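## Task

Using the red gauge, draw a single line covering 20 cm or more of the board's curved edge, keeping the offset from that edge equal to the gauge's setting, and leave no other marks anywhere on the board. Afterwards set the gauge down on the bench so it rests motionless, away from both the board and the bench dogs. Anything that stays in place only because the robot is holding it does not count. Finally release everything and move the gripper away.

## Robot and tools

Robot: one arm with a two-finger parallel gripper and one camera, cam_wrist (504x504 fisheye, K about fx 418, fy 418, cx 253, cy 248), mounted on the wrist. Loose objects may occasionally get a small push from outside. Nothing may leave the table.

Frames. The state line reports end_effector_position (metres) and end_effector_quat_wxyz in the scene frame: origin on the table surface beneath the arm base, +z up, +y to the left when facing along +x. The base may be tilted, and the printed position gets less accurate at long reach. Motion commands, however, use the gripper's own axes: the fingers point along gripper +z and close along gripper y. end_effector_position is the spot between the closed pads; fingertips stick out about 33 mm past it when closed and 9 mm when fully open. Closing pushes the tips roughly 24 mm further out, so keep that gap above any surface before closing.

The row. Every motion uses a row of 9 numbers, each in [-1, 1], in this order: dx, dy, dz, rx, ry, rz, position, force_limit, speed. The first six are an offset, not a pose: a target expressed relative to the gripper pose shown in the most recent result that reports it (if no such result exists yet in this scene, or for a second or later call in the same reply, relative to where the robot actually is when the action begins). They are in gripper axes. Scale: 1.0 equals 0.6 m for dx, dy, dz and 180 degrees for the rotation vector rx, ry, rz. All rows in one action share that same reference; they do not add up. All-zero offsets are not a pause: they pull the arm back to the reference pose. Each control step the command is clipped to at most 70 mm and 16 degrees from the measured pose; position wins over orientation if both cannot be met.

Finger part of the row: position +1 = fully open (140 mm), about -0.8 = pads touching, -1 = close until blocked. force_limit: roughly 14 N at -1, 60 N at 0, 107 N at +1 (parts up to 40 mm wide). speed: pad gap rate about 30 mm/s at -1, 140 at 0, 250 at +1.

Tools.
execute_actions: {"actions": [...], "pictures": bool}. The list holds zero or one item. Empty list: just report the state. {"rows": [[9 numbers], ...], "steps": n}: up to 15 rows and at most 15 steps of 1/30 s (default 15); each row lasts one step and the final row repeats to fill. {"steps": n} alone: a wait of up to 300 steps, counted from the previous result, so thinking time eats into it. A rejected call sends nothing.
move: {"target": [9 numbers], "speed": m/s}. Drives a straight path toward the target offset (same reference rule as above). speed 0.002 to 0.5, default 0.25; turning capped at twice that in rad/s. Path lasts 0.5 to 10 s and is cut off at 10 s. It ignores obstacles, the hand may lag, wander or overshoot the speed, especially with a nearly straight arm. Finger values go out at the start. It ends when everything is at rest, or 5 s after the path ends. Its result adds a move: line: done (at rest near target), or off_target, moving, held, fault, plus limits (paced = command was clipped; held = some steps blocked by the clearance check, after which motion can jump faster) and distance to target.
wait: {"seconds": 0 to 10}; sends nothing new.
zoom_image: {"camera": "cam_wrist", "region": [x0, y0, x1, y1]} in pixels from the top-left, at most 504 by 504.
finished_scene: {"scene": number of the current scene}; irreversible, reports success and gives the next task. Replying without any tool call ends everything.

The simulation keeps running while you compose a reply. Between actions the arm only continues to the last clipped pose (up to 70 mm more), so read the reported pose and send the remainder next.

Reading results. object_status: 0 moving, 1 blocked while opening, 2 blocked while closing (a grip), 3 reached target or pads met (thin items may still be held). After a grip the fingers stay until a new position value (differs by 0.01+) arrives; to squeeze harder, raise force_limit and switch -1 to -0.98 or back. position_measured is in counts: 3 open, 230 closed, not linear. Hand target shows where the controller is heading. pose unreachable means the clearance check (which treats the base mount as arm) altered or blocked the command; HELD flags each affected step. Torque lines include friction, offsets and noise; external torques estimate outside loads, including a held object's weight.

Joint ranges (rad): waist ±2.744, shoulder ±1.784, upper arm roll ±2.901, elbow -3.042 to -0.152, forearm roll ±2.807, wrist pitch 0.544 to 4.517, wrist roll ±3.016. Load limits (N m): waist 35, shoulder 35, upper arm roll 32, elbow 30, forearm roll 12, wrist pitch 12, wrist roll 12. Hitting one causes a TORQUE FAULT: the arm freezes for 10 s and drops the rest of the call. Holding loads heats motors; MOTOR HOT warns, OVER-TEMPERATURE FAULT brakes the arm until cool.

Avoid: dropping or slipping the gauge, fast impacts, pressing a target far beyond contact (harder push), stray marks on the board, knocking anything off the table, and leaving the gauge where only the gripper keeps it steady. Smooth, low-effort motion is preferred.

Each tool is called as name(argument=value, ...), one argument or row to a line, values as JSON.

## Session

execute_actions(
  actions=[],
)

Scene clock: 0.00 s of 4800.00 s.
end_effector_position=(+0.0792, +0.2265, +0.3925) position_measured=3 object_status=3 end_effector_quat_wxyz=(+0.066, +0.703, -0.657, -0.262)
Joint positions: [ 0.557 -0.94  -0.024 -2.646  0.462  1.448  0.523]
Joint velocities: [-0.001 -0.001  0.    -0.001 -0.001  0.     0.001]
Joint torques (N m, as the joint torque sensors report them, + toward a larger angle): no reading
External joint torques (N m, as the arm's controller estimates them; a push from outside toward a larger angle lowers the number): no reading
Hand target: +0.079, +0.227, +0.392; +0.066, +0.703, -0.657, -0.262

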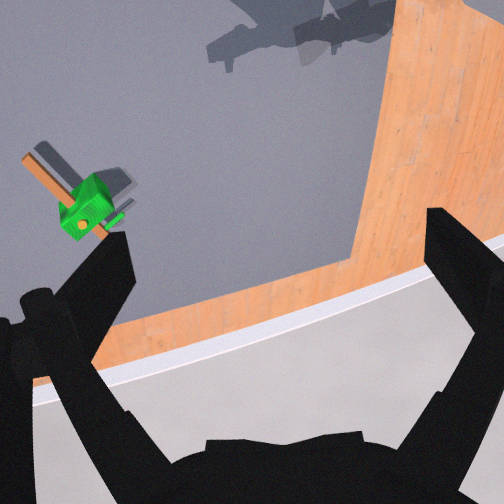

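move(
  target=[0.311,-0.35,-0.491,0.0468,0.1858,-0.4658,1,0,0],
)

Scene clock: 18.17 s of 4800.00 s.
end_effector_position=(+0.4032, +0.0083, +0.4992) position_measured=3 object_status=3 end_effector_quat_wxyz=(+0.001, +1.000, -0.003, +0.004)
Joint positions: [ 1.506 -1.001 -0.799 -1.932 -0.715  1.204 -0.818]
Joint velocities: [ 0.002 -0.002 -0.     0.    -0.004 -0.009 -0.028]
Joint torques (N m, as the joint torque sensors report them, + toward a larger angle): [ 0.92 12.49 18.7  16.14  0.16  2.21 -0.32]
External joint torques (N m, as the arm's controller estimates them; a push from outside toward a larger angle lowers the number): [ 0.74 -1.63 -0.21  1.22 -0.6  -0.33 -0.33]
Hand target: +0.403, +0.006, +0.499; +0.001, +1.000, +0.002, +0.004
Off the commanded pose: 0.009 m, 1 deg.
After step 90, 11.17 s passed at rest.
move: off_target

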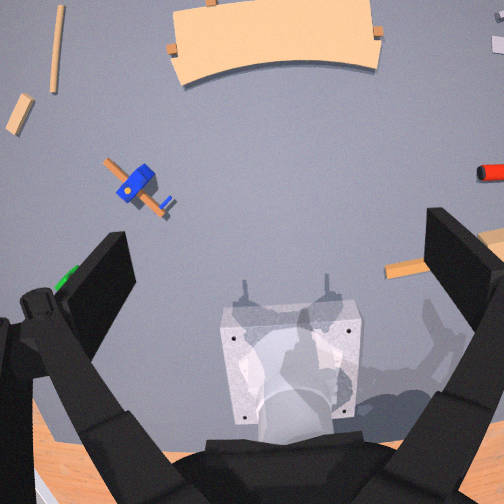

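move(
  target=[0.2,0.3,0,0,0,0,1,0,0],
)

Scene clock: 23.53 s of 4800.00 s.
end_effector_position=(+0.5248, -0.1715, +0.5019) position_measured=3 object_status=3 end_effector_quat_wxyz=(+0.004, +1.000, -0.009, +0.008)
Joint positions: [ 1.682 -0.997 -1.086 -1.451 -1.007  1.109 -1.233]
Joint velocities: [-0.    -0.001 -0.001  0.001  0.001 -0.002 -0.032]
Joint torques (N m, as the joint torque sensors report them, + toward a larger angle): [ 0.4  26.63 23.14 10.69  0.18  2.23 -0.24]
External joint torques (N m, as the arm's controller estimates them; a push from outside toward a larger angle lowers the number): [ 0.31 -0.97  0.46  1.3  -0.54 -0.32 -0.24]
Hand target: +0.524, -0.173, +0.502; +0.004, +1.000, -0.004, +0.006
Off the commanded pose: 0.003 m, 1 deg.
After step 90, 0.60 s passed at rest.
move: done

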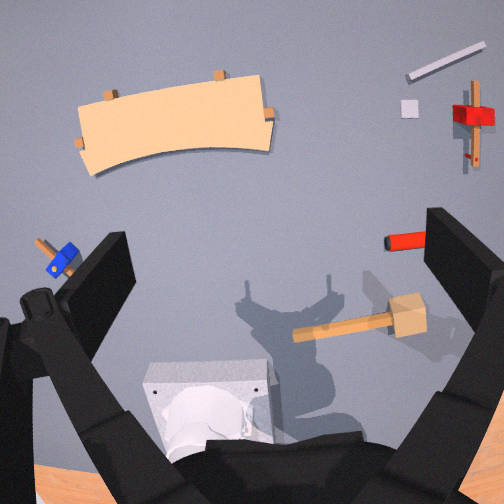

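move(
  target=[0.05,0.55,0.25,0,0,0,1,0,0],
)

Scene clock: 39.07 s of 4800.00 s.
end_effector_position=(+0.5540, -0.5046, +0.3563) position_measured=3 object_status=3 end_effector_quat_wxyz=(+0.009, +1.000, -0.015, +0.009)
Joint positions: [ 1.861 -1.202 -1.424 -0.776 -1.421  1.236 -1.947]
Joint velocities: [ 0.007  0.003 -0.005  0.014  0.001 -0.004 -0.039]
Joint torques (N m, as the joint torque sensors report them, + toward a larger angle): [-0.04 50.36 19.26  3.31  0.36  2.29 -0.42]
External joint torques (N m, as the arm's controller estimates them; a push from outside toward a larger angle lowers the number): [-0.02  0.13  0.    1.39 -0.44 -0.28 -0.42]
Hand target: +0.553, -0.505, +0.357; +0.010, +1.000, -0.008, +0.007
Off the commanded pose: 0.004 m, 1 deg.
After step 90, 9.93 s passed at rest.
move: off_target

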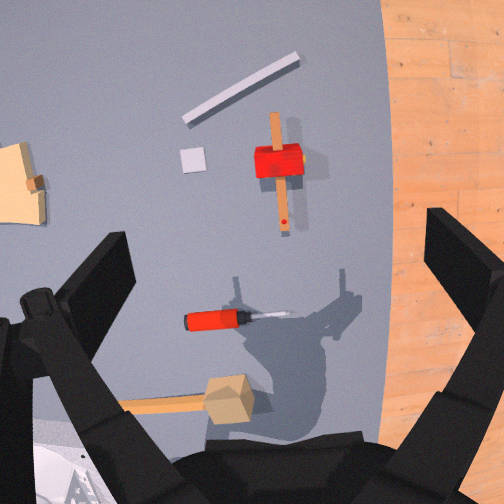

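zoom_image(
  camera="cam_wrist",
  region=[200, 90, 360, 250],
)

Region (200, 90, 360, 250) of cam_wrist's 504x504 image, scaled by 3.150, with more detail than that image has.

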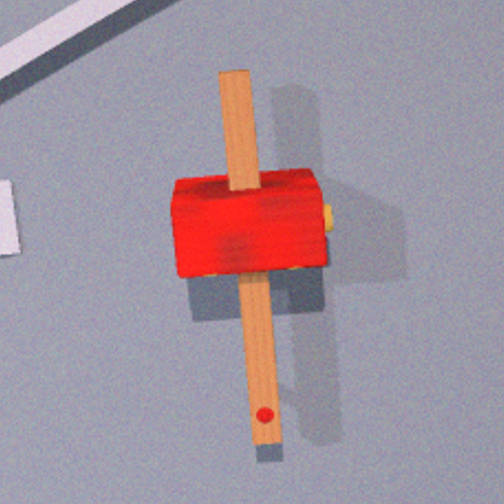

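move(
  target=[0,0,0.13,0,0,0.5,1,0,0],
)

move(
  target=[0,0,0.13,0,0,0.5,1,0,0],
)

Scene clock: 65.23 s of 4800.00 s.
end_effector_position=(+0.5538, -0.5050, +0.2766) position_measured=3 object_status=3 end_effector_quat_wxyz=(+0.002, +0.701, -0.713, +0.011)
Joint positions: [ 1.711 -1.298 -1.466 -1.045 -1.402  1.364 -0.291]
Joint velocities: [-0.002 -0.    -0.    -0.004  0.     0.004  0.031]
Joint torques (N m, as the joint torque sensors report them, + toward a larger angle): [-0.77 46.38 26.65  0.97  1.16  3.08  0.2 ]
External joint torques (N m, as the arm's controller estimates them; a push from outside toward a larger angle lowers the number): [-1.2  -1.64  2.16 -2.    0.41  0.54  0.2 ]
Hand target: +0.555, -0.504, +0.276; -0.000, +0.697, -0.717, +0.012
Off the commanded pose: 0.003 m, 1 deg.
After step 90, 18.97 s passed at rest.
move: done

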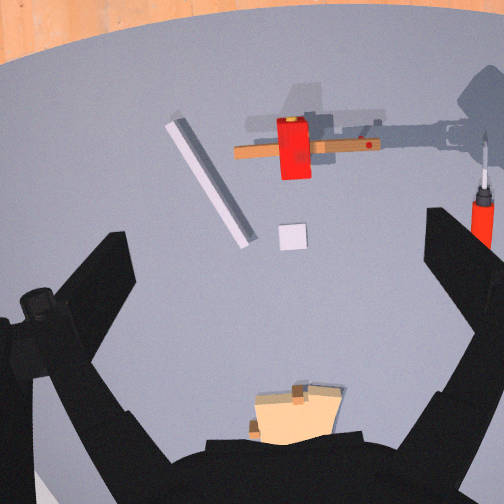

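Scene clock: 69.40 s of 4800.00 s.
end_effector_position=(+0.5539, -0.5044, +0.1981) position_measured=3 object_status=3 end_effector_quat_wxyz=(+0.005, +0.001, +1.000, -0.007)
Joint positions: [ 1.646 -1.353 -1.572 -1.176 -1.386  1.503  1.307]
Joint velocities: [-0.     0.002  0.    -0.001  0.001  0.002  0.03 ]
Joint torques (N m, as the joint torque sensors report them, + toward a larger angle): [-1.01 45.89 27.47  2.2   0.35  3.02  0.23]
External joint torques (N m, as the arm's controller estimates them; a push from outside toward a larger angle lowers the number): [-1.43 -1.28  0.5  -1.9  -0.43  0.56  0.24]
Hand target: +0.554, -0.505, +0.198; +0.006, +0.008, +1.000, -0.008
Off the commanded pose: 0.002 m, 1 deg.
move: done

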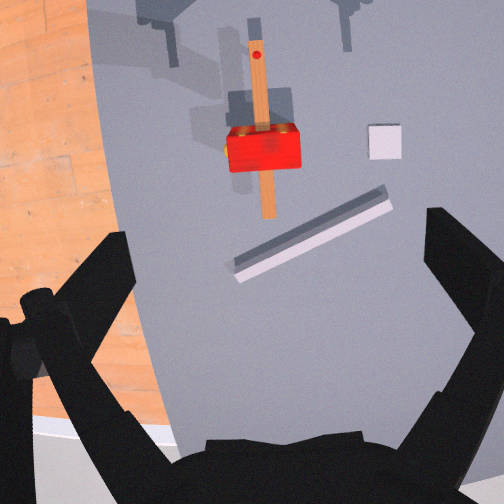

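move(
  target=[0.033,-0.013,0.16,0,0,-0.022,0.3,0,0],
  speed=0.15,
)

Scene clock: 81.63 s of 4800.00 s.
end_effector_position=(+0.5326, -0.5115, +0.1003) position_measured=91 object_status=3 end_effector_quat_wxyz=(+0.002, -0.029, +1.000, -0.004)
Joint positions: [ 1.561 -1.471 -1.643 -1.293 -1.469  1.619  1.268]
Joint velocities: [-0.002 -0.001 -0.    -0.001 -0.002  0.011 -0.016]
Joint torques (N m, as the joint torque sensors report them, + toward a larger angle): [-0.97 44.46 30.62  0.75  0.17  3.1  -0.27]
External joint torques (N m, as the arm's controller estimates them; a push from outside toward a larger angle lowers the number): [-0.97 -1.21  1.95 -2.16 -0.6   0.68 -0.27]
Hand target: +0.534, -0.512, +0.101; +0.004, -0.034, +0.999, -0.006
Off the commanded pose: 0.004 m, 1 deg.
After step 90, 8.03 s passed at rest.
move: off_target

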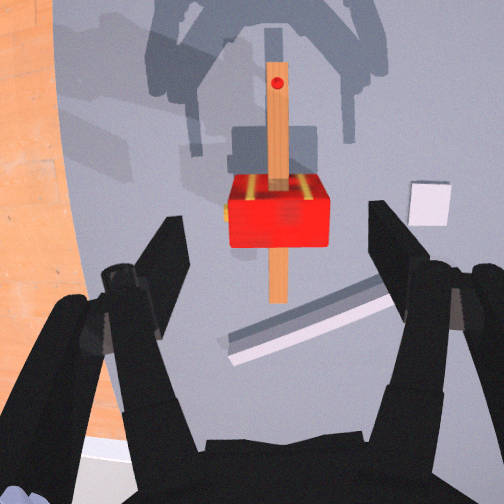

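move(
  target=[0,0,0.058,0,0,0,0.3,0,0],
  speed=0.05,
)

Scene clock: 93.53 s of 4800.00 s.
end_effector_position=(+0.5308, -0.5110, +0.0659) position_measured=91 object_status=3 end_effector_quat_wxyz=(+0.000, -0.030, +1.000, -0.003)
Joint positions: [ 1.562 -1.512 -1.675 -1.293 -1.497  1.657  1.264]
Joint velocities: [ 0.002  0.002  0.     0.    -0.005  0.012  0.001]
Joint torques (N m, as the joint torque sensors report them, + toward a larger angle): [ 0.6  44.12 29.56  1.78  0.13  3.14  0.12]
External joint torques (N m, as the arm's controller estimates them; a push from outside toward a larger angle lowers the number): [ 0.34 -1.84  0.71 -0.51 -0.67  0.7   0.12]
Hand target: +0.533, -0.511, +0.066; +0.002, -0.029, +1.000, -0.004
Off the commanded pose: 0.002 m, 0 deg.
After step 90, 7.90 s passed at rest.
move: done

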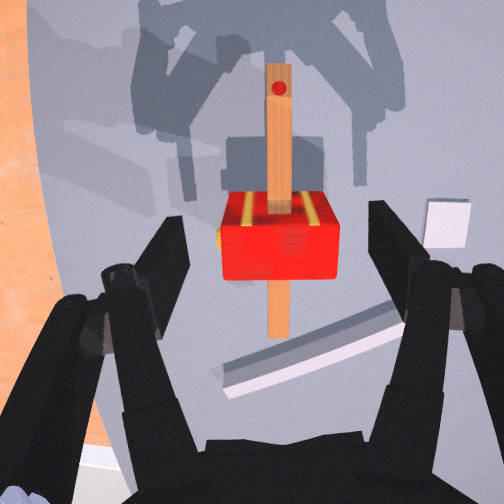

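move(
  target=[-0.007,0,0.005,0,0,0,0.3,0,0],
  speed=0.03,
)

execute_actions(
  actions=[
    {"rows": [[0,0,0,0,0,0,-1,0.3,-0.5]], "steps": 15},
  ],
  pictures=false,
)

wait(
  seconds=0.7,
)

Scene clock: 102.47 s of 4800.00 s.
end_effector_position=(+0.5351, -0.5101, +0.0644) position_measured=91 object_status=3 end_effector_quat_wxyz=(+0.001, -0.030, +1.000, -0.003)
Joint positions: [ 1.576 -1.514 -1.677 -1.278 -1.497  1.659  1.265]
Joint velocities: [ 0.001 -0.001  0.     0.003 -0.001  0.    -0.   ]
Joint torques (N m, as the joint torque sensors report them, + toward a larger angle): [ 0.27 44.19 28.74  4.14  0.57  2.75 -0.24]
External joint torques (N m, as the arm's controller estimates them; a push from outside toward a larger angle lowers the number): [ 0.14 -1.92  0.17  1.83 -0.22  0.32 -0.24]
Hand target: +0.535, -0.511, +0.063; +0.000, -0.030, +1.000, -0.003
Off the commanded pose: 0.002 m, 0 deg.
After step 90, 5.23 s passed at rest.
move: done

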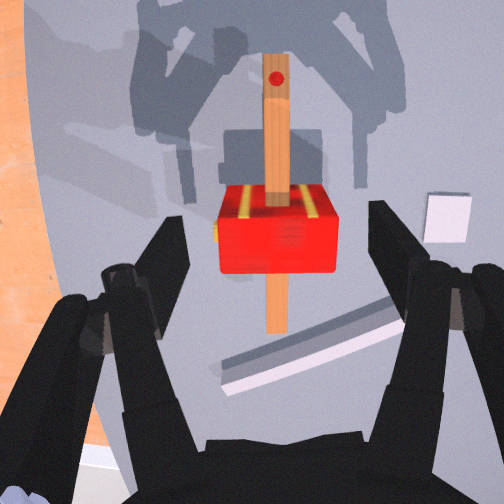

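Scene clock: 102.97 s of 4800.00 s.
end_effector_position=(+0.5352, -0.5103, +0.0650) position_measured=148 object_status=0 end_effector_quat_wxyz=(+0.001, -0.030, +1.000, -0.003)
Joint positions: [ 1.576 -1.514 -1.676 -1.278 -1.497  1.659  1.265]
Joint velocities: [-0.001  0.001 -0.     0.     0.     0.     0.   ]
Joint torques (N m, as the joint torque sensors report them, + toward a larger angle): [-0.36 44.64 29.43  1.89  0.87  2.59 -0.1 ]
External joint torques (N m, as the arm's controller estimates them; a push from outside toward a larger angle lowers the number): [-0.46 -1.61  0.77 -0.47  0.08  0.15 -0.1 ]
Hand target: +0.535, -0.510, +0.064; +0.001, -0.030, +1.000, -0.003
Off the commanded pose: 0.001 m, 0 deg.
Steps of this call (steps 1 to 15: all 15 steps of this action). Readings (end_effector_position | what the end effector reports):
1: (+0.5351, -0.5101, +0.0644) | position_measured=91 object_status=0
2: (+0.5351, -0.5101, +0.0644) | position_measured=94 object_status=0
4: (+0.5351, -0.5101, +0.0644) | position_measured=103 object_status=0
8: (+0.5351, -0.5101, +0.0644) | position_measured=122 object_status=0
15: the state above

Scene clock: 103.67 s of 4800.00 s.
end_effector_position=(+0.5352, -0.5103, +0.0650) position_measured=148 object_status=2 end_effector_quat_wxyz=(+0.001, -0.030, +1.000, -0.003)
Joint positions: [ 1.576 -1.514 -1.676 -1.278 -1.497  1.659  1.265]
Joint velocities: [ 0.     0.     0.001 -0.     0.     0.001  0.   ]
Joint torques (N m, as the joint torque sensors report them, + toward a larger angle): [-0.36 44.66 29.59  1.73  0.85  2.58 -0.1 ]
External joint torques (N m, as the arm's controller estimates them; a push from outside toward a larger angle lowers the number): [-0.75 -1.55  0.91 -0.47  0.05  0.14 -0.1 ]
Hand target: +0.535, -0.510, +0.064; +0.001, -0.030, +1.000, -0.003
Off the commanded pose: 0.001 m, 0 deg.
Steps of this call (steps 1 to 21: nothing new was sent). Readings (end_effector_position | what the end effector reports):
1: (+0.5352, -0.5103, +0.0650) | position_measured=148 object_status=0
2: (+0.5352, -0.5103, +0.0650) | position_measured=148 object_status=0
4: (+0.5352, -0.5103, +0.0650) | position_measured=148 object_status=2
8: (+0.5352, -0.5103, +0.0650) | position_measured=148 object_status=2
21: the state above

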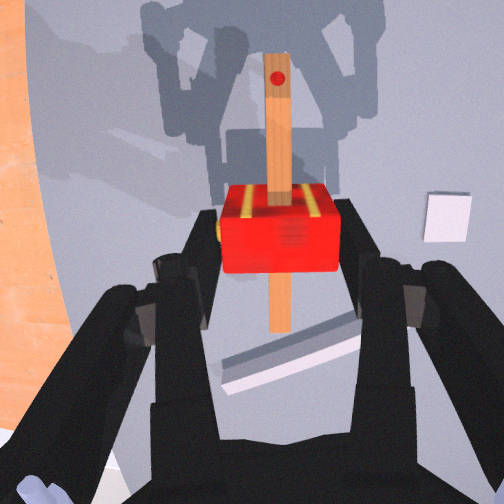

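move(
  target=[0.05,0.2,-0.25,0,0,-0.5,-1,0.3,-0.5],
  speed=0.2,
)

Scene clock: 114.67 s of 4800.00 s.
end_effector_position=(+0.4991, -0.3929, +0.2130) position_measured=148 object_status=2 end_effector_quat_wxyz=(-0.000, +0.722, -0.692, +0.002)
Joint positions: [ 1.365 -1.416 -1.4   -1.728 -1.399  1.43  -0.021]
Joint velocities: [ 0.    -0.    -0.    -0.     0.002 -0.    -0.031]
Joint torques (N m, as the joint torque sensors report them, + toward a larger angle): [-0.94 33.39 33.35  2.27  1.47  2.27 -0.38]
External joint torques (N m, as the arm's controller estimates them; a push from outside toward a larger angle lowers the number): [-1.25 -1.15  2.36 -1.03  0.68 -0.23 -0.38]
Hand target: +0.498, -0.392, +0.214; -0.001, +0.727, -0.687, +0.000
Off the commanded pose: 0.002 m, 1 deg.
After step 90, 3.23 s passed at rest.
move: done

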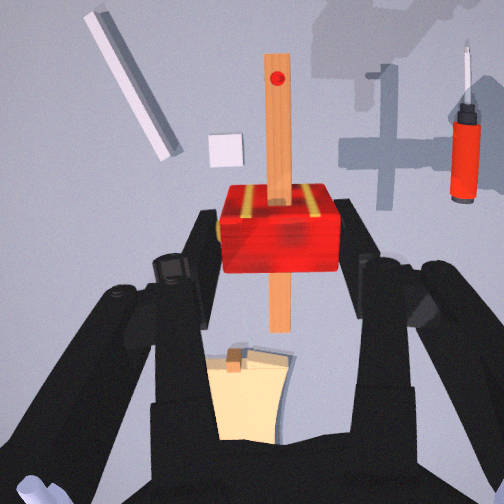

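move(
  target=[-0.577,0.1075,-0.01,0,0,-0.487,-1,0.3,-0.5],
  speed=0.2,
)

Scene clock: 125.47 s of 4800.00 s.
end_effector_position=(+0.4170, -0.0478, +0.2201) position_measured=148 object_status=2 end_effector_quat_wxyz=(-0.004, +1.000, -0.007, +0.001)
Joint positions: [ 1.417 -1.571 -1.214 -2.453 -1.29   1.348 -0.751]
Joint velocities: [ 0.002  0.    -0.     0.     0.    -0.001 -0.029]
Joint torques (N m, as the joint torque sensors report them, + toward a larger angle): [ 0.09 18.17 27.1   3.67  1.51  2.33 -0.37]
External joint torques (N m, as the arm's controller estimates them; a push from outside toward a larger angle lowers the number): [-0.12 -1.23  2.25 -1.53  0.7  -0.22 -0.37]
Hand target: +0.416, -0.047, +0.220; -0.004, +1.000, +0.002, +0.000
Off the commanded pose: 0.004 m, 1 deg.
After step 90, 3.40 s passed at rest.
move: off_target

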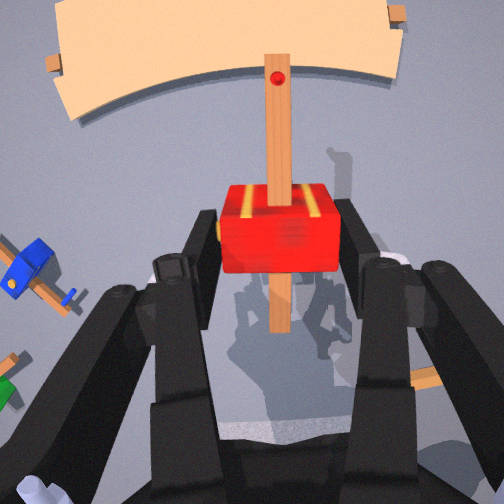

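move(
  target=[0.142,0.123,0.167,0,0,0.023,-1,0.3,-0.5],
  speed=0.15,
)

Scene clock: 167.50 s of 4800.00 s.
end_effector_position=(+0.4993, -0.1226, +0.1194) position_measured=148 object_status=2 end_effector_quat_wxyz=(-0.001, +0.999, -0.048, -0.000)
Joint positions: [ 1.477 -1.628 -1.467 -2.224 -1.556  1.45  -0.872]
Joint velocities: [ 0.001 -0.004 -0.001  0.001 -0.008  0.004 -0.025]
Joint torques (N m, as the joint torque sensors report them, + toward a larger angle): [ 0.43 22.45 30.09  0.77  0.13  3.24 -0.38]
External joint torques (N m, as the arm's controller estimates them; a push from outside toward a larger angle lowers the number): [ 0.14 -1.73  0.83  1.13 -0.72  0.71 -0.38]
Hand target: +0.502, -0.123, +0.119; -0.002, +0.999, -0.042, +0.002
Off the commanded pose: 0.002 m, 1 deg.
After step 90, 37.53 s passed at rest.
move: done

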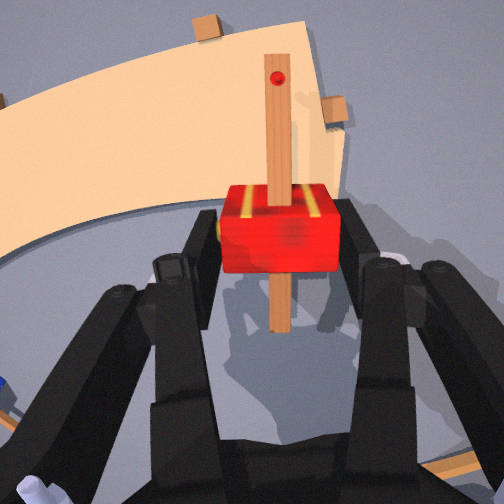

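move(
  target=[0,0,0.06,0,0,0,-1,0.3,-0.5],
  speed=0.02,
)

Scene clock: 178.60 s of 4800.00 s.
end_effector_position=(+0.4979, -0.1233, +0.0835) position_measured=148 object_status=2 end_effector_quat_wxyz=(-0.000, +0.999, -0.046, -0.003)
Joint positions: [ 1.468 -1.661 -1.538 -2.23  -1.622  1.481 -0.88 ]
Joint velocities: [-0.    -0.005 -0.001 -0.    -0.009  0.003 -0.   ]
Joint torques (N m, as the joint torque sensors report them, + toward a larger angle): [-1.16 22.37 29.89 -3.44  0.34  3.25  0.08]
External joint torques (N m, as the arm's controller estimates them; a push from outside toward a larger angle lowers the number): [-1.48 -1.57  0.58 -1.67 -0.51  0.73  0.08]
Hand target: +0.499, -0.122, +0.083; -0.001, +0.999, -0.047, -0.000
Off the commanded pose: 0.002 m, 0 deg.
After step 90, 6.07 s passed at rest.
move: done

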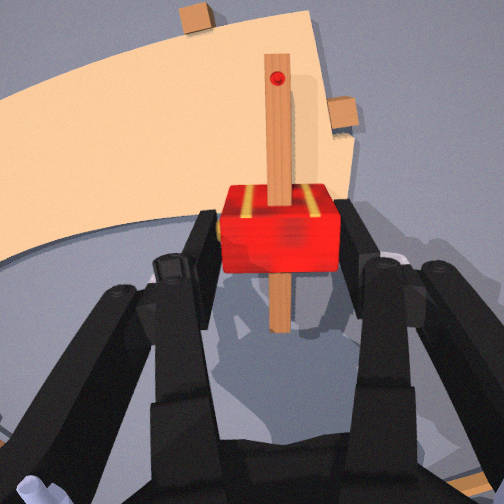

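move(
  target=[0,0,0.014,0,0,0,-1,0.3,-0.5],
  speed=0.01,
)

Scene clock: 182.50 s of 4800.00 s.
end_effector_position=(+0.4977, -0.1233, +0.0806) position_measured=148 object_status=2 end_effector_quat_wxyz=(+0.000, +0.999, -0.046, -0.003)
Joint positions: [ 1.467 -1.662 -1.544 -2.231 -1.629  1.484 -0.88 ]
Joint velocities: [-0.     0.     0.     0.001 -0.001  0.    -0.001]
Joint torques (N m, as the joint torque sensors report them, + toward a larger angle): [-1.24 20.83 23.16 -1.31 -1.31  3.64 -0.15]
External joint torques (N m, as the arm's controller estimates them; a push from outside toward a larger angle lowers the number): [-1.48 -3.05 -6.12  0.53 -2.15  1.12 -0.15]
Hand target: +0.498, -0.123, +0.075; -0.000, +0.999, -0.046, -0.003
Off the commanded pose: 0.006 m, 0 deg.
move: off_target

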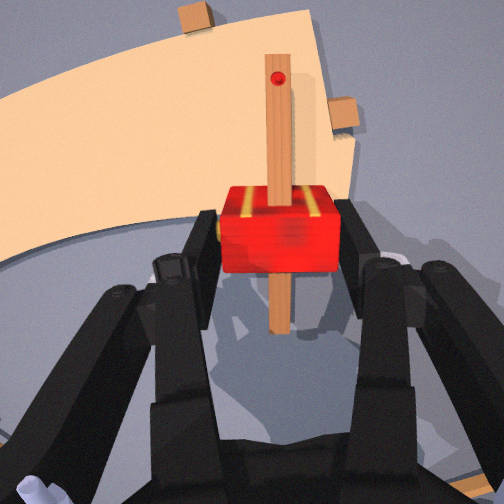

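move(
  target=[-0.036,0,-0.006,0,0,0,-1,0.3,-0.5],
  speed=0.03,
)

move(
  target=[0,0,0.013,0,0,0,-1,0.3,-0.5],
  speed=0.02,
)

Scene clock: 187.90 s of 4800.00 s.
end_effector_position=(+0.4774, -0.1215, +0.0832) position_measured=148 object_status=2 end_effector_quat_wxyz=(-0.001, +0.999, -0.043, -0.002)
Joint positions: [ 1.41  -1.663 -1.542 -2.299 -1.622  1.481 -0.873]
Joint velocities: [-0.003 -0.     0.    -0.005  0.001 -0.001  0.007]
Joint torques (N m, as the joint torque sensors report them, + toward a larger angle): [-0.39 22.53 30.81 -3.1   1.51  2.35  0.17]
External joint torques (N m, as the arm's controller estimates them; a push from outside toward a larger angle lowers the number): [-0.64  0.09  2.26 -1.37  0.67 -0.18  0.17]
Hand target: +0.476, -0.121, +0.084; -0.000, +0.999, -0.046, -0.003
Off the commanded pose: 0.002 m, 0 deg.
After step 90, 1.40 s passed at rest.
move: done

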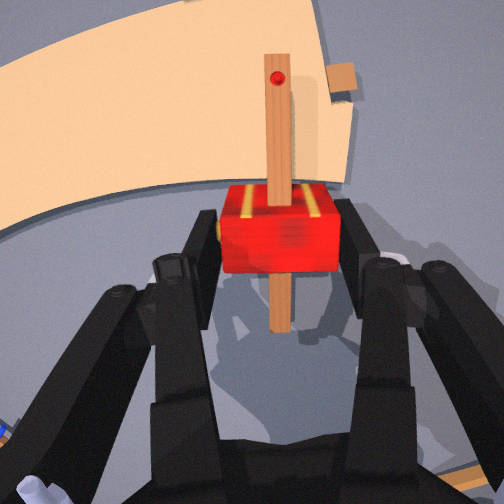

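Scene clock: 188.60 s of 4800.00 s.
end_effector_position=(+0.4770, -0.1216, +0.0770) position_measured=148 object_status=2 end_effector_quat_wxyz=(+0.000, +0.999, -0.044, -0.003)
Joint positions: [ 1.409 -1.666 -1.556 -2.299 -1.633  1.486 -0.873]
Joint velocities: [ 0.    -0.003 -0.002  0.001 -0.004  0.006 -0.001]
Joint torques (N m, as the joint torque sensors report them, + toward a larger angle): [-1.09 20.73 27.45 -2.01  0.04  3.1  -0.16]
External joint torques (N m, as the arm's controller estimates them; a push from outside toward a larger angle lowers the number): [-1.37 -1.62 -1.01 -0.04 -0.8   0.58 -0.16]
Hand target: +0.477, -0.121, +0.075; -0.001, +0.999, -0.043, -0.002
Off the commanded pose: 0.002 m, 0 deg.
move: done

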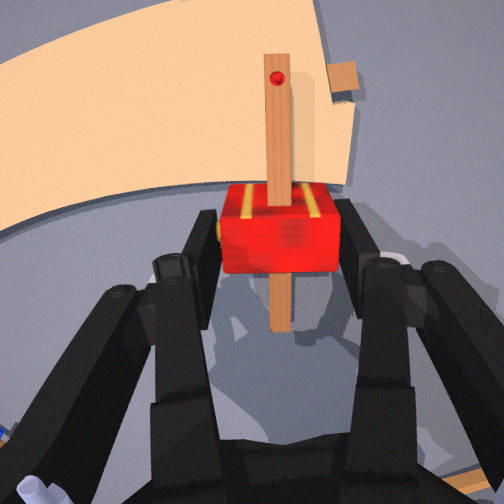

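move(
  target=[0.012,0,0,0,0,0,-1,0.3,-0.5],
  speed=0.01,
)

Scene clock: 192.30 s of 4800.00 s.
end_effector_position=(+0.4779, -0.1215, +0.0771) position_measured=148 object_status=2 end_effector_quat_wxyz=(+0.002, +0.999, -0.043, -0.009)
Joint positions: [ 1.426 -1.668 -1.552 -2.283 -1.628  1.471 -0.873]
Joint velocities: [ 0.001 -0.01   0.004  0.003 -0.001 -0.008  0.002]
Joint torques (N m, as the joint torque sensors report them, + toward a larger angle): [ 1.65 20.3  28.87  2.   -1.56  4.46 -0.3 ]
External joint torques (N m, as the arm's controller estimates them; a push from outside toward a larger angle lowers the number): [ 1.48 -2.45  0.18  3.98 -2.41  1.97 -0.3 ]
Hand target: +0.484, -0.122, +0.077; +0.000, +0.999, -0.044, -0.003
Off the commanded pose: 0.006 m, 1 deg.
move: off_target

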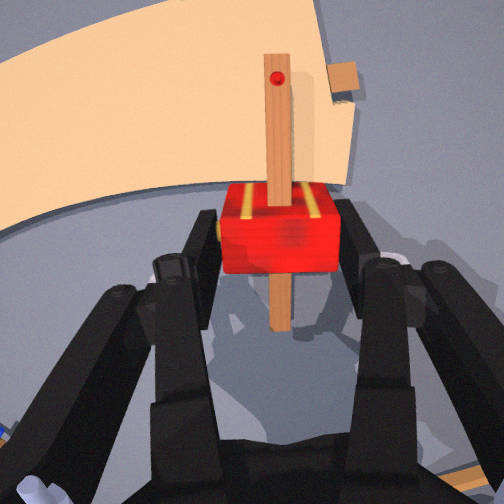

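move(
  target=[0.004,0,0.016,0,0.004,0,-1,0.3,-0.5],
  speed=0.01,
)

Scene clock: 201.27 s of 4800.00 s.
end_effector_position=(+0.4765, -0.1213, +0.0746) position_measured=148 object_status=2 end_effector_quat_wxyz=(+0.003, +0.999, -0.045, -0.006)
Joint positions: [ 1.417 -1.676 -1.557 -2.295 -1.642  1.472 -0.868]
Joint velocities: [-0.002 -0.005  0.    -0.002 -0.002  0.     0.003]
Joint torques (N m, as the joint torque sensors report them, + toward a larger angle): [ 1.28 19.   19.61  1.44 -3.68  4.64 -0.43]
External joint torques (N m, as the arm's controller estimates them; a push from outside toward a larger angle lowers the number): [ 1.11 -3.47 -8.97  3.54 -4.52  2.15 -0.44]
Hand target: +0.480, -0.122, +0.068; +0.002, +0.999, -0.043, -0.003
Off the commanded pose: 0.008 m, 0 deg.
After step 90, 4.77 s passed at rest.
move: off_target

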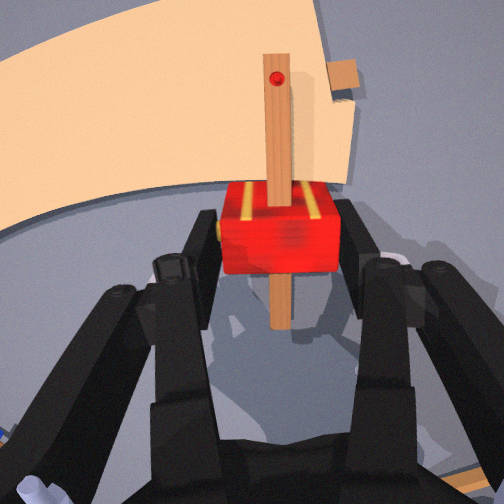

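execute_actions(
  actions=[
    {"rows": [[0.005,-0.0015,0.003,0.002,0.003,-0.0005,-1,0.3,-0.5],[0.005,-0.004,0.003,0.002,0.003,-0.0013,-1,0.3,-0.5],[0.005,-0.0065,0.003,0.002,0.003,-0.0021,-1,0.3,-0.5],[0.005,-0.009,0.003,0.002,0.003,-0.0029,-1,0.3,-0.5],[0.005,-0.0115,0.003,0.002,0.003,-0.0037,-1,0.3,-0.5],[0.005,-0.014,0.003,0.002,0.003,-0.0045,-1,0.3,-0.5],[0.005,-0.0165,0.003,0.002,0.003,-0.0053,-1,0.3,-0.5],[0.005,-0.019,0.003,0.002,0.003,-0.0061,-1,0.3,-0.5],[0.005,-0.0215,0.003,0.002,0.003,-0.0069,-1,0.3,-0.5],[0.005,-0.024,0.003,0.002,0.003,-0.0077,-1,0.3,-0.5],[0.005,-0.0265,0.003,0.002,0.003,-0.0085,-1,0.3,-0.5],[0.005,-0.029,0.003,0.002,0.003,-0.0093,-1,0.3,-0.5],[0.005,-0.0315,0.003,0.002,0.003,-0.0101,-1,0.3,-0.5],[0.005,-0.034,0.003,0.002,0.003,-0.0109,-1,0.3,-0.5],[0.005,-0.0365,0.003,0.002,0.003,-0.0117,-1,0.3,-0.5]], "steps": 15},
  ],
)

Scene clock: 220.77 s of 4800.00 s.
end_effector_position=(+0.4772, -0.1163, +0.0749) position_measured=148 object_status=2 end_effector_quat_wxyz=(+0.009, +0.999, -0.041, -0.006)
Joint positions: [ 1.431 -1.679 -1.554 -2.3   -1.652  1.461 -0.859]
Joint velocities: [ 0.088 -0.029  0.004 -0.027 -0.014 -0.008  0.013]
Joint torques (N m, as the joint torque sensors report them, + toward a larger angle): [ 5.36 17.32 25.69 -4.74  0.57  5.02 -0.47]
External joint torques (N m, as the arm's controller estimates them; a push from outside toward a larger angle lowers the number): [ 5.01 -5.01 -2.63 -2.3  -0.27  2.61 -0.49]
Hand target: +0.481, -0.100, +0.073; -0.000, +1.000, -0.027, -0.002
Off the commanded pose: 0.017 m, 2 deg.
Steps of this call (steps 1 to 90: nothing new was sent; then 16.00 s passed at rest; steps 91 to 105: all 15 steps of this action). Readings (end_effector_position | what the end effector reports):
91: (+0.4764, -0.1213, +0.0748) | position_measured=148 object_status=2
92: (+0.4764, -0.1212, +0.0747) | position_measured=148 object_status=2
94: (+0.4764, -0.1212, +0.0747) | position_measured=148 object_status=2
98: (+0.4764, -0.1209, +0.0746) | position_measured=148 object_status=2
105: the state above

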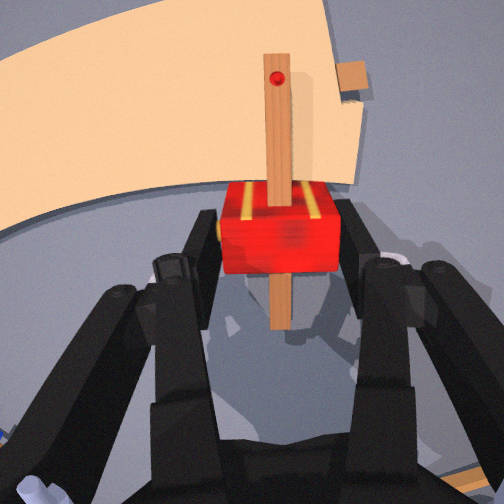

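execute_actions(
  actions=[],
)

Scene clock: 223.37 s of 4800.00 s.
end_effector_position=(+0.4782, -0.1097, +0.0748) position_measured=148 object_status=2 end_effector_quat_wxyz=(+0.007, +0.999, -0.035, -0.005)
Joint positions: [ 1.44  -1.683 -1.554 -2.303 -1.653  1.461 -0.858]
Joint velocities: [ 0.     0.    -0.001  0.001  0.     0.    -0.001]
Joint torques (N m, as the joint torque sensors report them, + toward a larger angle): [ 3.69 17.79 25.55 -4.24  0.59  4.76 -0.38]
External joint torques (N m, as the arm's controller estimates them; a push from outside toward a larger angle lowers the number): [ 3.46 -4.51 -2.81 -1.95 -0.22  2.28 -0.38]
Hand target: +0.481, -0.100, +0.073; -0.000, +1.000, -0.027, -0.002
Off the commanded pose: 0.011 m, 1 deg.
Steps of this call (steps 1 to 78: nothing new was sent). Readings (end_effector_position | what the end effector reports):
1: (+0.4775, -0.1144, +0.0749) | position_measured=148 object_status=2
2: (+0.4777, -0.1127, +0.0749) | position_measured=148 object_status=2
4: (+0.4780, -0.1105, +0.0749) | position_measured=148 object_status=2
8: (+0.4782, -0.1097, +0.0748) | position_measured=148 object_status=2
78: the state above

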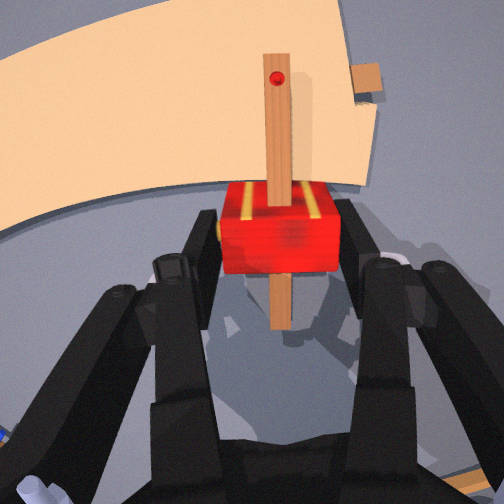

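zoom_image(
  camera="cam_wrist",
  region=[200, 30, 400, 230],
)

Region (200, 30, 400, 230) of cam_wrist's 504x504 image, scaled by 2.520, with more detail than that image has.

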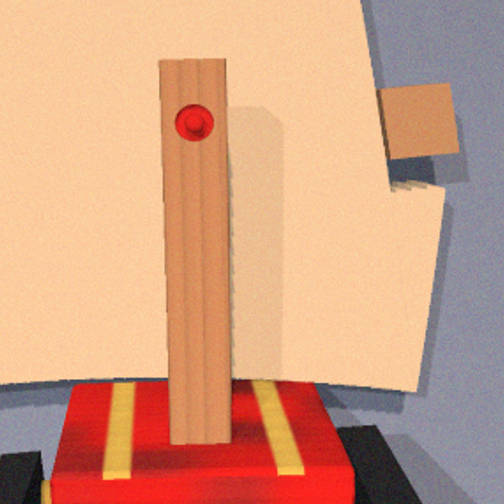

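move(
  target=[-0.01,0,-0.06,0,0,0,-1,0.3,-0.5],
  speed=0.05,
)

move(
  target=[-0.3,-0.3,-0.1,0,0,0,-1,0.3,-0.5],
  speed=0.2,
)

Scene clock: 246.77 s of 4800.00 s.
end_effector_position=(+0.4748, -0.1085, +0.1101) position_measured=148 object_status=2 end_effector_quat_wxyz=(+0.006, +0.999, -0.033, -0.004)
Joint positions: [ 1.439 -1.659 -1.478 -2.313 -1.583  1.424 -0.853]
Joint velocities: [-0.     0.002  0.001 -0.002  0.01  -0.008  0.004]
Joint torques (N m, as the joint torque sensors report them, + toward a larger angle): [-1.34 22.61 30.7  -2.51  1.46  2.4   0.2 ]
External joint torques (N m, as the arm's controller estimates them; a push from outside toward a larger angle lowers the number): [-1.62  0.23  2.4  -1.61  0.64 -0.11  0.2 ]
Hand target: +0.473, -0.109, +0.111; +0.007, +0.999, -0.035, -0.005
Off the commanded pose: 0.002 m, 0 deg.
After step 90, 19.33 s passed at rest.
move: done

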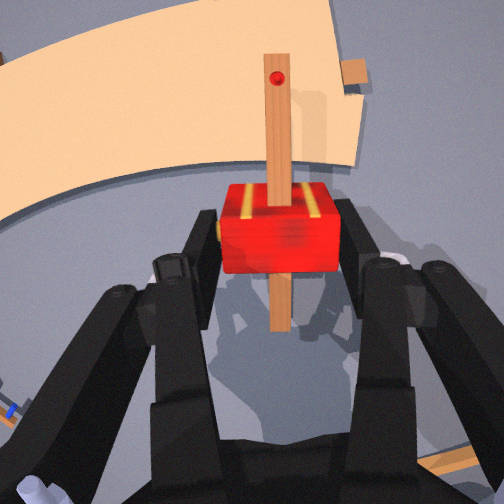

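Scene clock: 249.00 s of 4800.00 s.
end_effector_position=(+0.3054, +0.0824, +0.1697) position_measured=148 object_status=2 end_effector_quat_wxyz=(+0.005, +1.000, -0.028, -0.006)
Joint positions: [ 1.501 -1.617 -1.27  -2.79  -1.295  1.405 -0.304]
Joint velocities: [ 0.002  0.001  0.002  0.     0.    -0.001  0.031]
Joint torques (N m, as the joint torque sensors report them, + toward a larger angle): [ 0.9  13.94 21.32  4.7   1.44  3.05  0.15]
External joint torques (N m, as the arm's controller estimates them; a push from outside toward a larger angle lowers the number): [ 0.78 -0.39  1.8  -0.73  0.63  0.57  0.15]
Hand target: +0.305, +0.084, +0.170; +0.004, +0.999, -0.033, -0.006
Off the commanded pose: 0.003 m, 1 deg.
move: done

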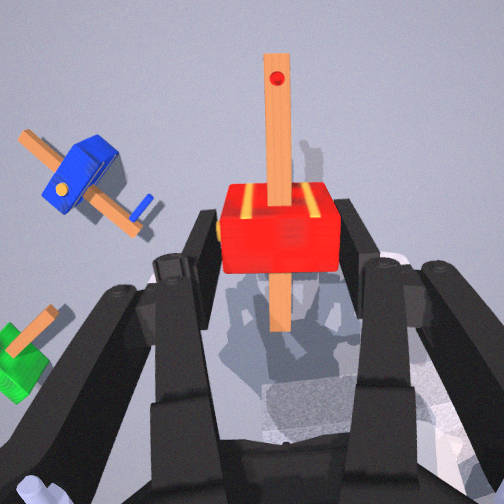

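zoom_image(
  camera="cam_wrist",
  region=[10, 110, 190, 290],
)

Region (10, 110, 190, 290) of cam_wrist's 504x504 image, scaled by 2.800, with more detail than that image has.

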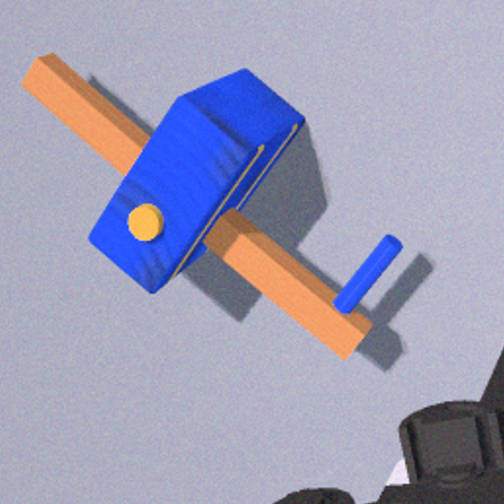

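move(
  target=[0.042,0.1,0.083,0.306,0,0,-1,0.3,-0.5],
  speed=0.15,
)

Scene clock: 326.67 s of 4800.00 s.
end_effector_position=(+0.3261, +0.0184, +0.1182) position_measured=148 object_status=2 end_effector_quat_wxyz=(-0.454, +0.890, -0.037, -0.001)
Joint positions: [ 0.732 -1.772 -1.875 -2.599 -1.023  1.801 -1.329]
Joint velocities: [ 0.    -0.001 -0.001  0.001  0.002  0.    -0.028]
Joint torques (N m, as the joint torque sensors report them, + toward a larger angle): [ 0.01 12.58 21.86 -7.17  2.88  2.56 -0.44]
External joint torques (N m, as the arm's controller estimates them; a push from outside toward a larger angle lowers the number): [ 0.02 -1.41  0.01  1.57  0.96  0.69 -0.4 ]
Hand target: +0.328, +0.019, +0.119; -0.457, +0.889, -0.032, +0.003
Off the commanded pose: 0.003 m, 1 deg.
joint sent to its limit — the command would take joint 2 (shoulder) past its lower limit, so that joint was sent only as far as its limit.
After step 90, 70.70 s passed at rest.
move: done

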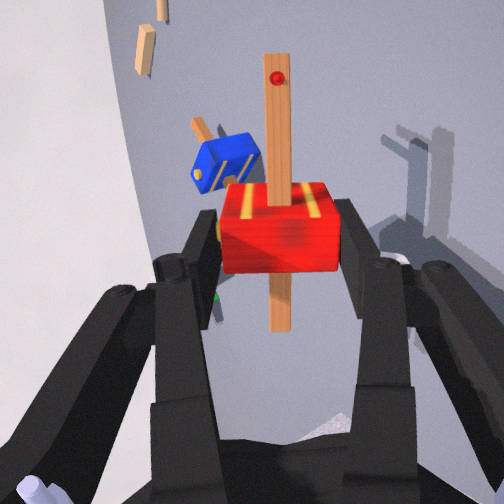

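move(
  target=[0,0.078,0.0565,0,0,0,-1,0.3,-0.5],
  speed=0.04,
)

Scene clock: 332.53 s of 4800.00 s.
end_effector_position=(+0.3219, +0.0187, +0.0609) position_measured=148 object_status=2 end_effector_quat_wxyz=(-0.454, +0.890, -0.040, -0.005)
Joint positions: [ 0.741 -1.772 -2.011 -2.55  -1.119  1.843 -1.393]
Joint velocities: [ 0.001  0.    -0.003  0.001 -0.004  0.009 -0.016]
Joint torques (N m, as the joint torque sensors report them, + toward a larger angle): [ 0.34 12.86 21.   -8.58  1.54  2.37 -0.41]
External joint torques (N m, as the arm's controller estimates them; a push from outside toward a larger angle lowers the number): [ 0.25 -1.25 -0.54  2.33 -0.28  0.64 -0.36]
Hand target: +0.324, +0.018, +0.060; -0.454, +0.890, -0.037, -0.001
Off the commanded pose: 0.002 m, 1 deg.
joint sent to its limit — the command would take joint 2 (shoulder) past its lower limit, so that joint was sent only as far as its limit.
After step 90, 1.13 s passed at rest.
move: done

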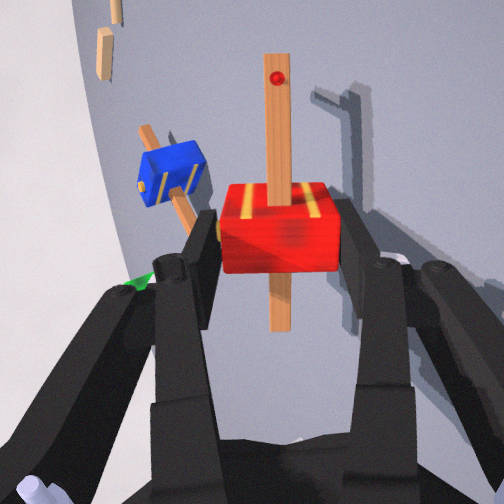

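move(
  target=[0,0.007,0.005,0,0,0,-1,0.3,-0.5],
  speed=0.01,
)

Scene clock: 336.80 s of 4800.00 s.
end_effector_position=(+0.3206, +0.0192, +0.0566) position_measured=148 object_status=2 end_effector_quat_wxyz=(-0.454, +0.890, -0.039, -0.006)
Joint positions: [ 0.741 -1.772 -2.021 -2.547 -1.125  1.845 -1.398]
Joint velocities: [ 0.001  0.001 -0.001 -0.001 -0.002 -0.    -0.   ]
Joint torques (N m, as the joint torque sensors report them, + toward a larger angle): [ 0.06 12.92 21.55 -9.2   1.27  2.16 -0.19]
External joint torques (N m, as the arm's controller estimates them; a push from outside toward a larger angle lowers the number): [-0.04 -1.17  0.08  1.97 -0.55  0.46 -0.14]
Hand target: +0.322, +0.019, +0.056; -0.454, +0.890, -0.040, -0.005
Off the commanded pose: 0.001 m, 0 deg.
After step 90, 0.53 s passed at rest.
move: done

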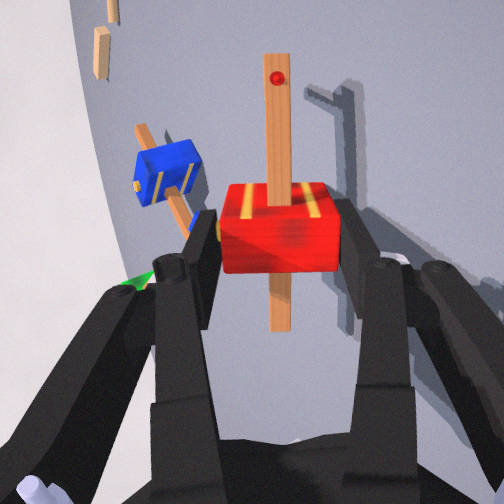

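move(
  target=[0,0.007,0.005,0,0,0,-1,0.3,-0.5],
  speed=0.01,
)

Scene clock: 340.33 s of 4800.00 s.
end_effector_position=(+0.3209, +0.0205, +0.0558) position_measured=148 object_status=2 end_effector_quat_wxyz=(-0.456, +0.889, -0.040, -0.006)
Joint positions: [ 0.741 -1.773 -2.026 -2.547 -1.125  1.849 -1.4  ]
Joint velocities: [-0.001  0.002 -0.001 -0.     0.     0.001 -0.003]
Joint torques (N m, as the joint torque sensors report them, + toward a larger angle): [ 0.55 14.29 18.04 -7.37  0.07  1.89 -0.34]
External joint torques (N m, as the arm's controller estimates them; a push from outside toward a larger angle lowers the number): [ 0.56  0.17 -3.37  3.75 -1.73  0.18 -0.3 ]
Hand target: +0.320, +0.019, +0.051; -0.454, +0.890, -0.039, -0.006
Off the commanded pose: 0.005 m, 0 deg.
move: off_target

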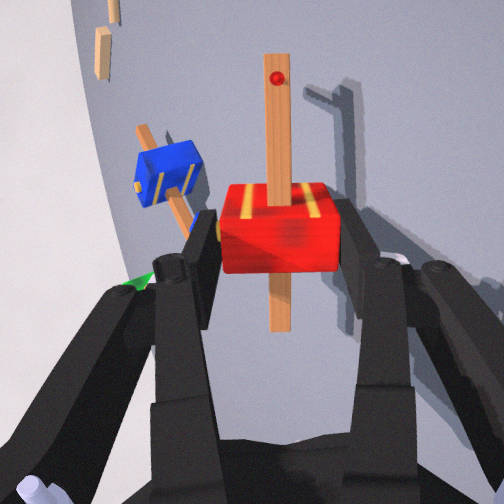

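move(
  target=[0,-0.011,0,0,0,0,0.2,0,-1],
  speed=0.01,
)

Scene clock: 345.60 s of 4800.00 s.
end_effector_position=(+0.3209, +0.0233, +0.0596) position_measured=104 object_status=0 end_effector_quat_wxyz=(-0.455, +0.890, -0.038, -0.005)
Joint positions: [ 0.741 -1.773 -2.021 -2.556 -1.125  1.849 -1.393]
Joint velocities: [-0.    -0.001 -0.001 -0.     0.001  0.001  0.002]
Joint torques (N m, as the joint torque sensors report them, + toward a larger angle): [ -0.26  13.61  23.18 -12.16   2.39   2.13   0.07]
External joint torques (N m, as the arm's controller estimates them; a push from outside toward a larger angle lowers the number): [-0.33 -0.32  1.9  -1.03  0.59  0.41  0.11]
Hand target: +0.321, +0.024, +0.061; -0.456, +0.889, -0.040, -0.006
Off the commanded pose: 0.002 m, 0 deg.
After step 90, 1.13 s passed at rest.
move: done

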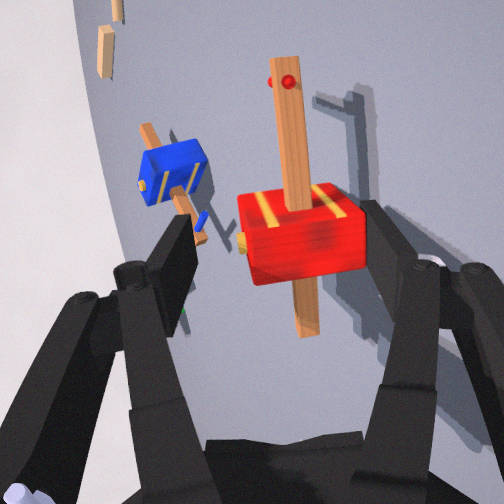

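move(
  target=[0,0.049,-0.0675,0,0,0,0.2,0,-1],
  speed=0.02,
)

Scene clock: 354.00 s of 4800.00 s.
end_effector_position=(+0.3195, -0.0254, +0.0591) position_measured=104 object_status=3 end_effector_quat_wxyz=(-0.454, +0.890, -0.041, -0.006)
Joint positions: [ 0.726 -1.773 -1.961 -2.467 -1.063  1.767 -1.46 ]
Joint velocities: [-0.001 -0.     0.001  0.     0.003 -0.013 -0.014]
Joint torques (N m, as the joint torque sensors report them, + toward a larger angle): [-1.28 15.3  25.38 -8.02  2.87  1.28 -0.29]
External joint torques (N m, as the arm's controller estimates them; a push from outside toward a larger angle lowers the number): [-1.45 -0.29  2.3   1.94  0.86 -0.3  -0.25]
Hand target: +0.319, -0.027, +0.059; -0.455, +0.890, -0.038, -0.006
Off the commanded pose: 0.002 m, 0 deg.
After step 90, 2.67 s passed at rest.
move: done

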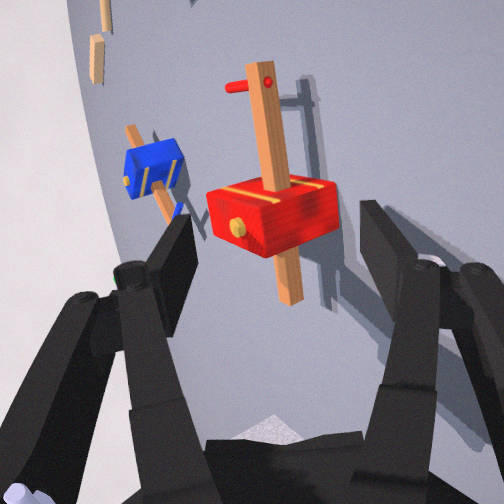

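move(
  target=[0,-0.162,-0.118,-0.3,0,0,0.2,0,0],
  speed=0.15,
)

move(
  target=[0,-0.1,0,0,0,0.5,0.2,0,0],
  speed=0.2,
)

Scene clock: 371.60 s of 4800.00 s.
end_effector_position=(+0.3244, -0.0250, +0.1800) position_measured=104 object_status=3 end_effector_quat_wxyz=(-0.003, +1.000, -0.026, -0.018)
Joint positions: [ 1.039 -1.18  -1.189 -2.769 -1.054  1.774 -0.794]
Joint velocities: [ 0.     0.002  0.002  0.001  0.006 -0.     0.027]
Joint torques (N m, as the joint torque sensors report them, + toward a larger angle): [-1.2  11.44 19.16 13.54  1.6   2.81  0.17]
External joint torques (N m, as the arm's controller estimates them; a push from outside toward a larger angle lowers the number): [-1.27  1.45  1.22  1.49  0.75  0.33  0.17]
Hand target: +0.325, -0.026, +0.181; -0.003, +0.999, -0.034, -0.017
Off the commanded pose: 0.002 m, 1 deg.
After step 90, 10.87 s passed at rest.
move: done

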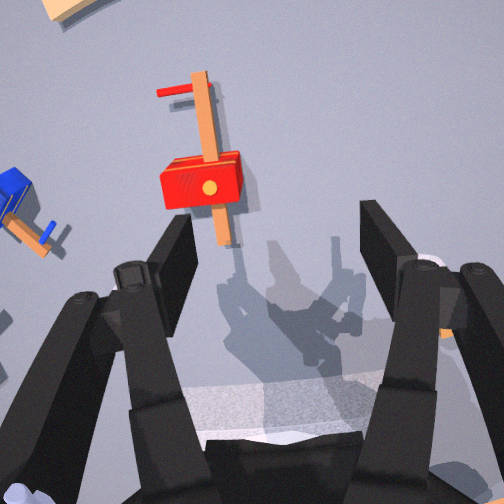

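Scene clock: 376.33 s of 4800.00 s.
end_effector_position=(+0.3285, +0.0323, +0.1815) position_measured=104 object_status=3 end_effector_quat_wxyz=(+0.010, +0.692, -0.721, -0.012)
Joint positions: [ 0.762 -0.637 -0.777 -2.826 -0.551  2.225  0.554]
Joint velocities: [-0.001  0.001  0.002 -0.001  0.002  0.003  0.025]
Joint torques (N m, as the joint torque sensors report them, + toward a larger angle): [-1.59 -3.34  9.43 16.98  1.33  3.1   0.17]
External joint torques (N m, as the arm's controller estimates them; a push from outside toward a larger angle lowers the number): [-1.67  0.92  1.17 -2.25  0.71  0.71  0.17]
Hand target: +0.328, +0.033, +0.181; +0.010, +0.688, -0.726, -0.013
Off the commanded pose: 0.003 m, 1 deg.
move: done

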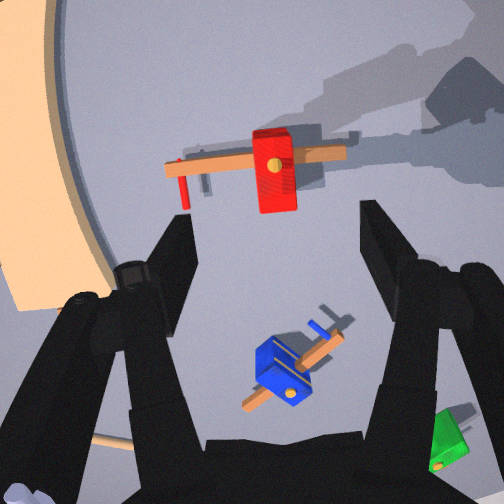

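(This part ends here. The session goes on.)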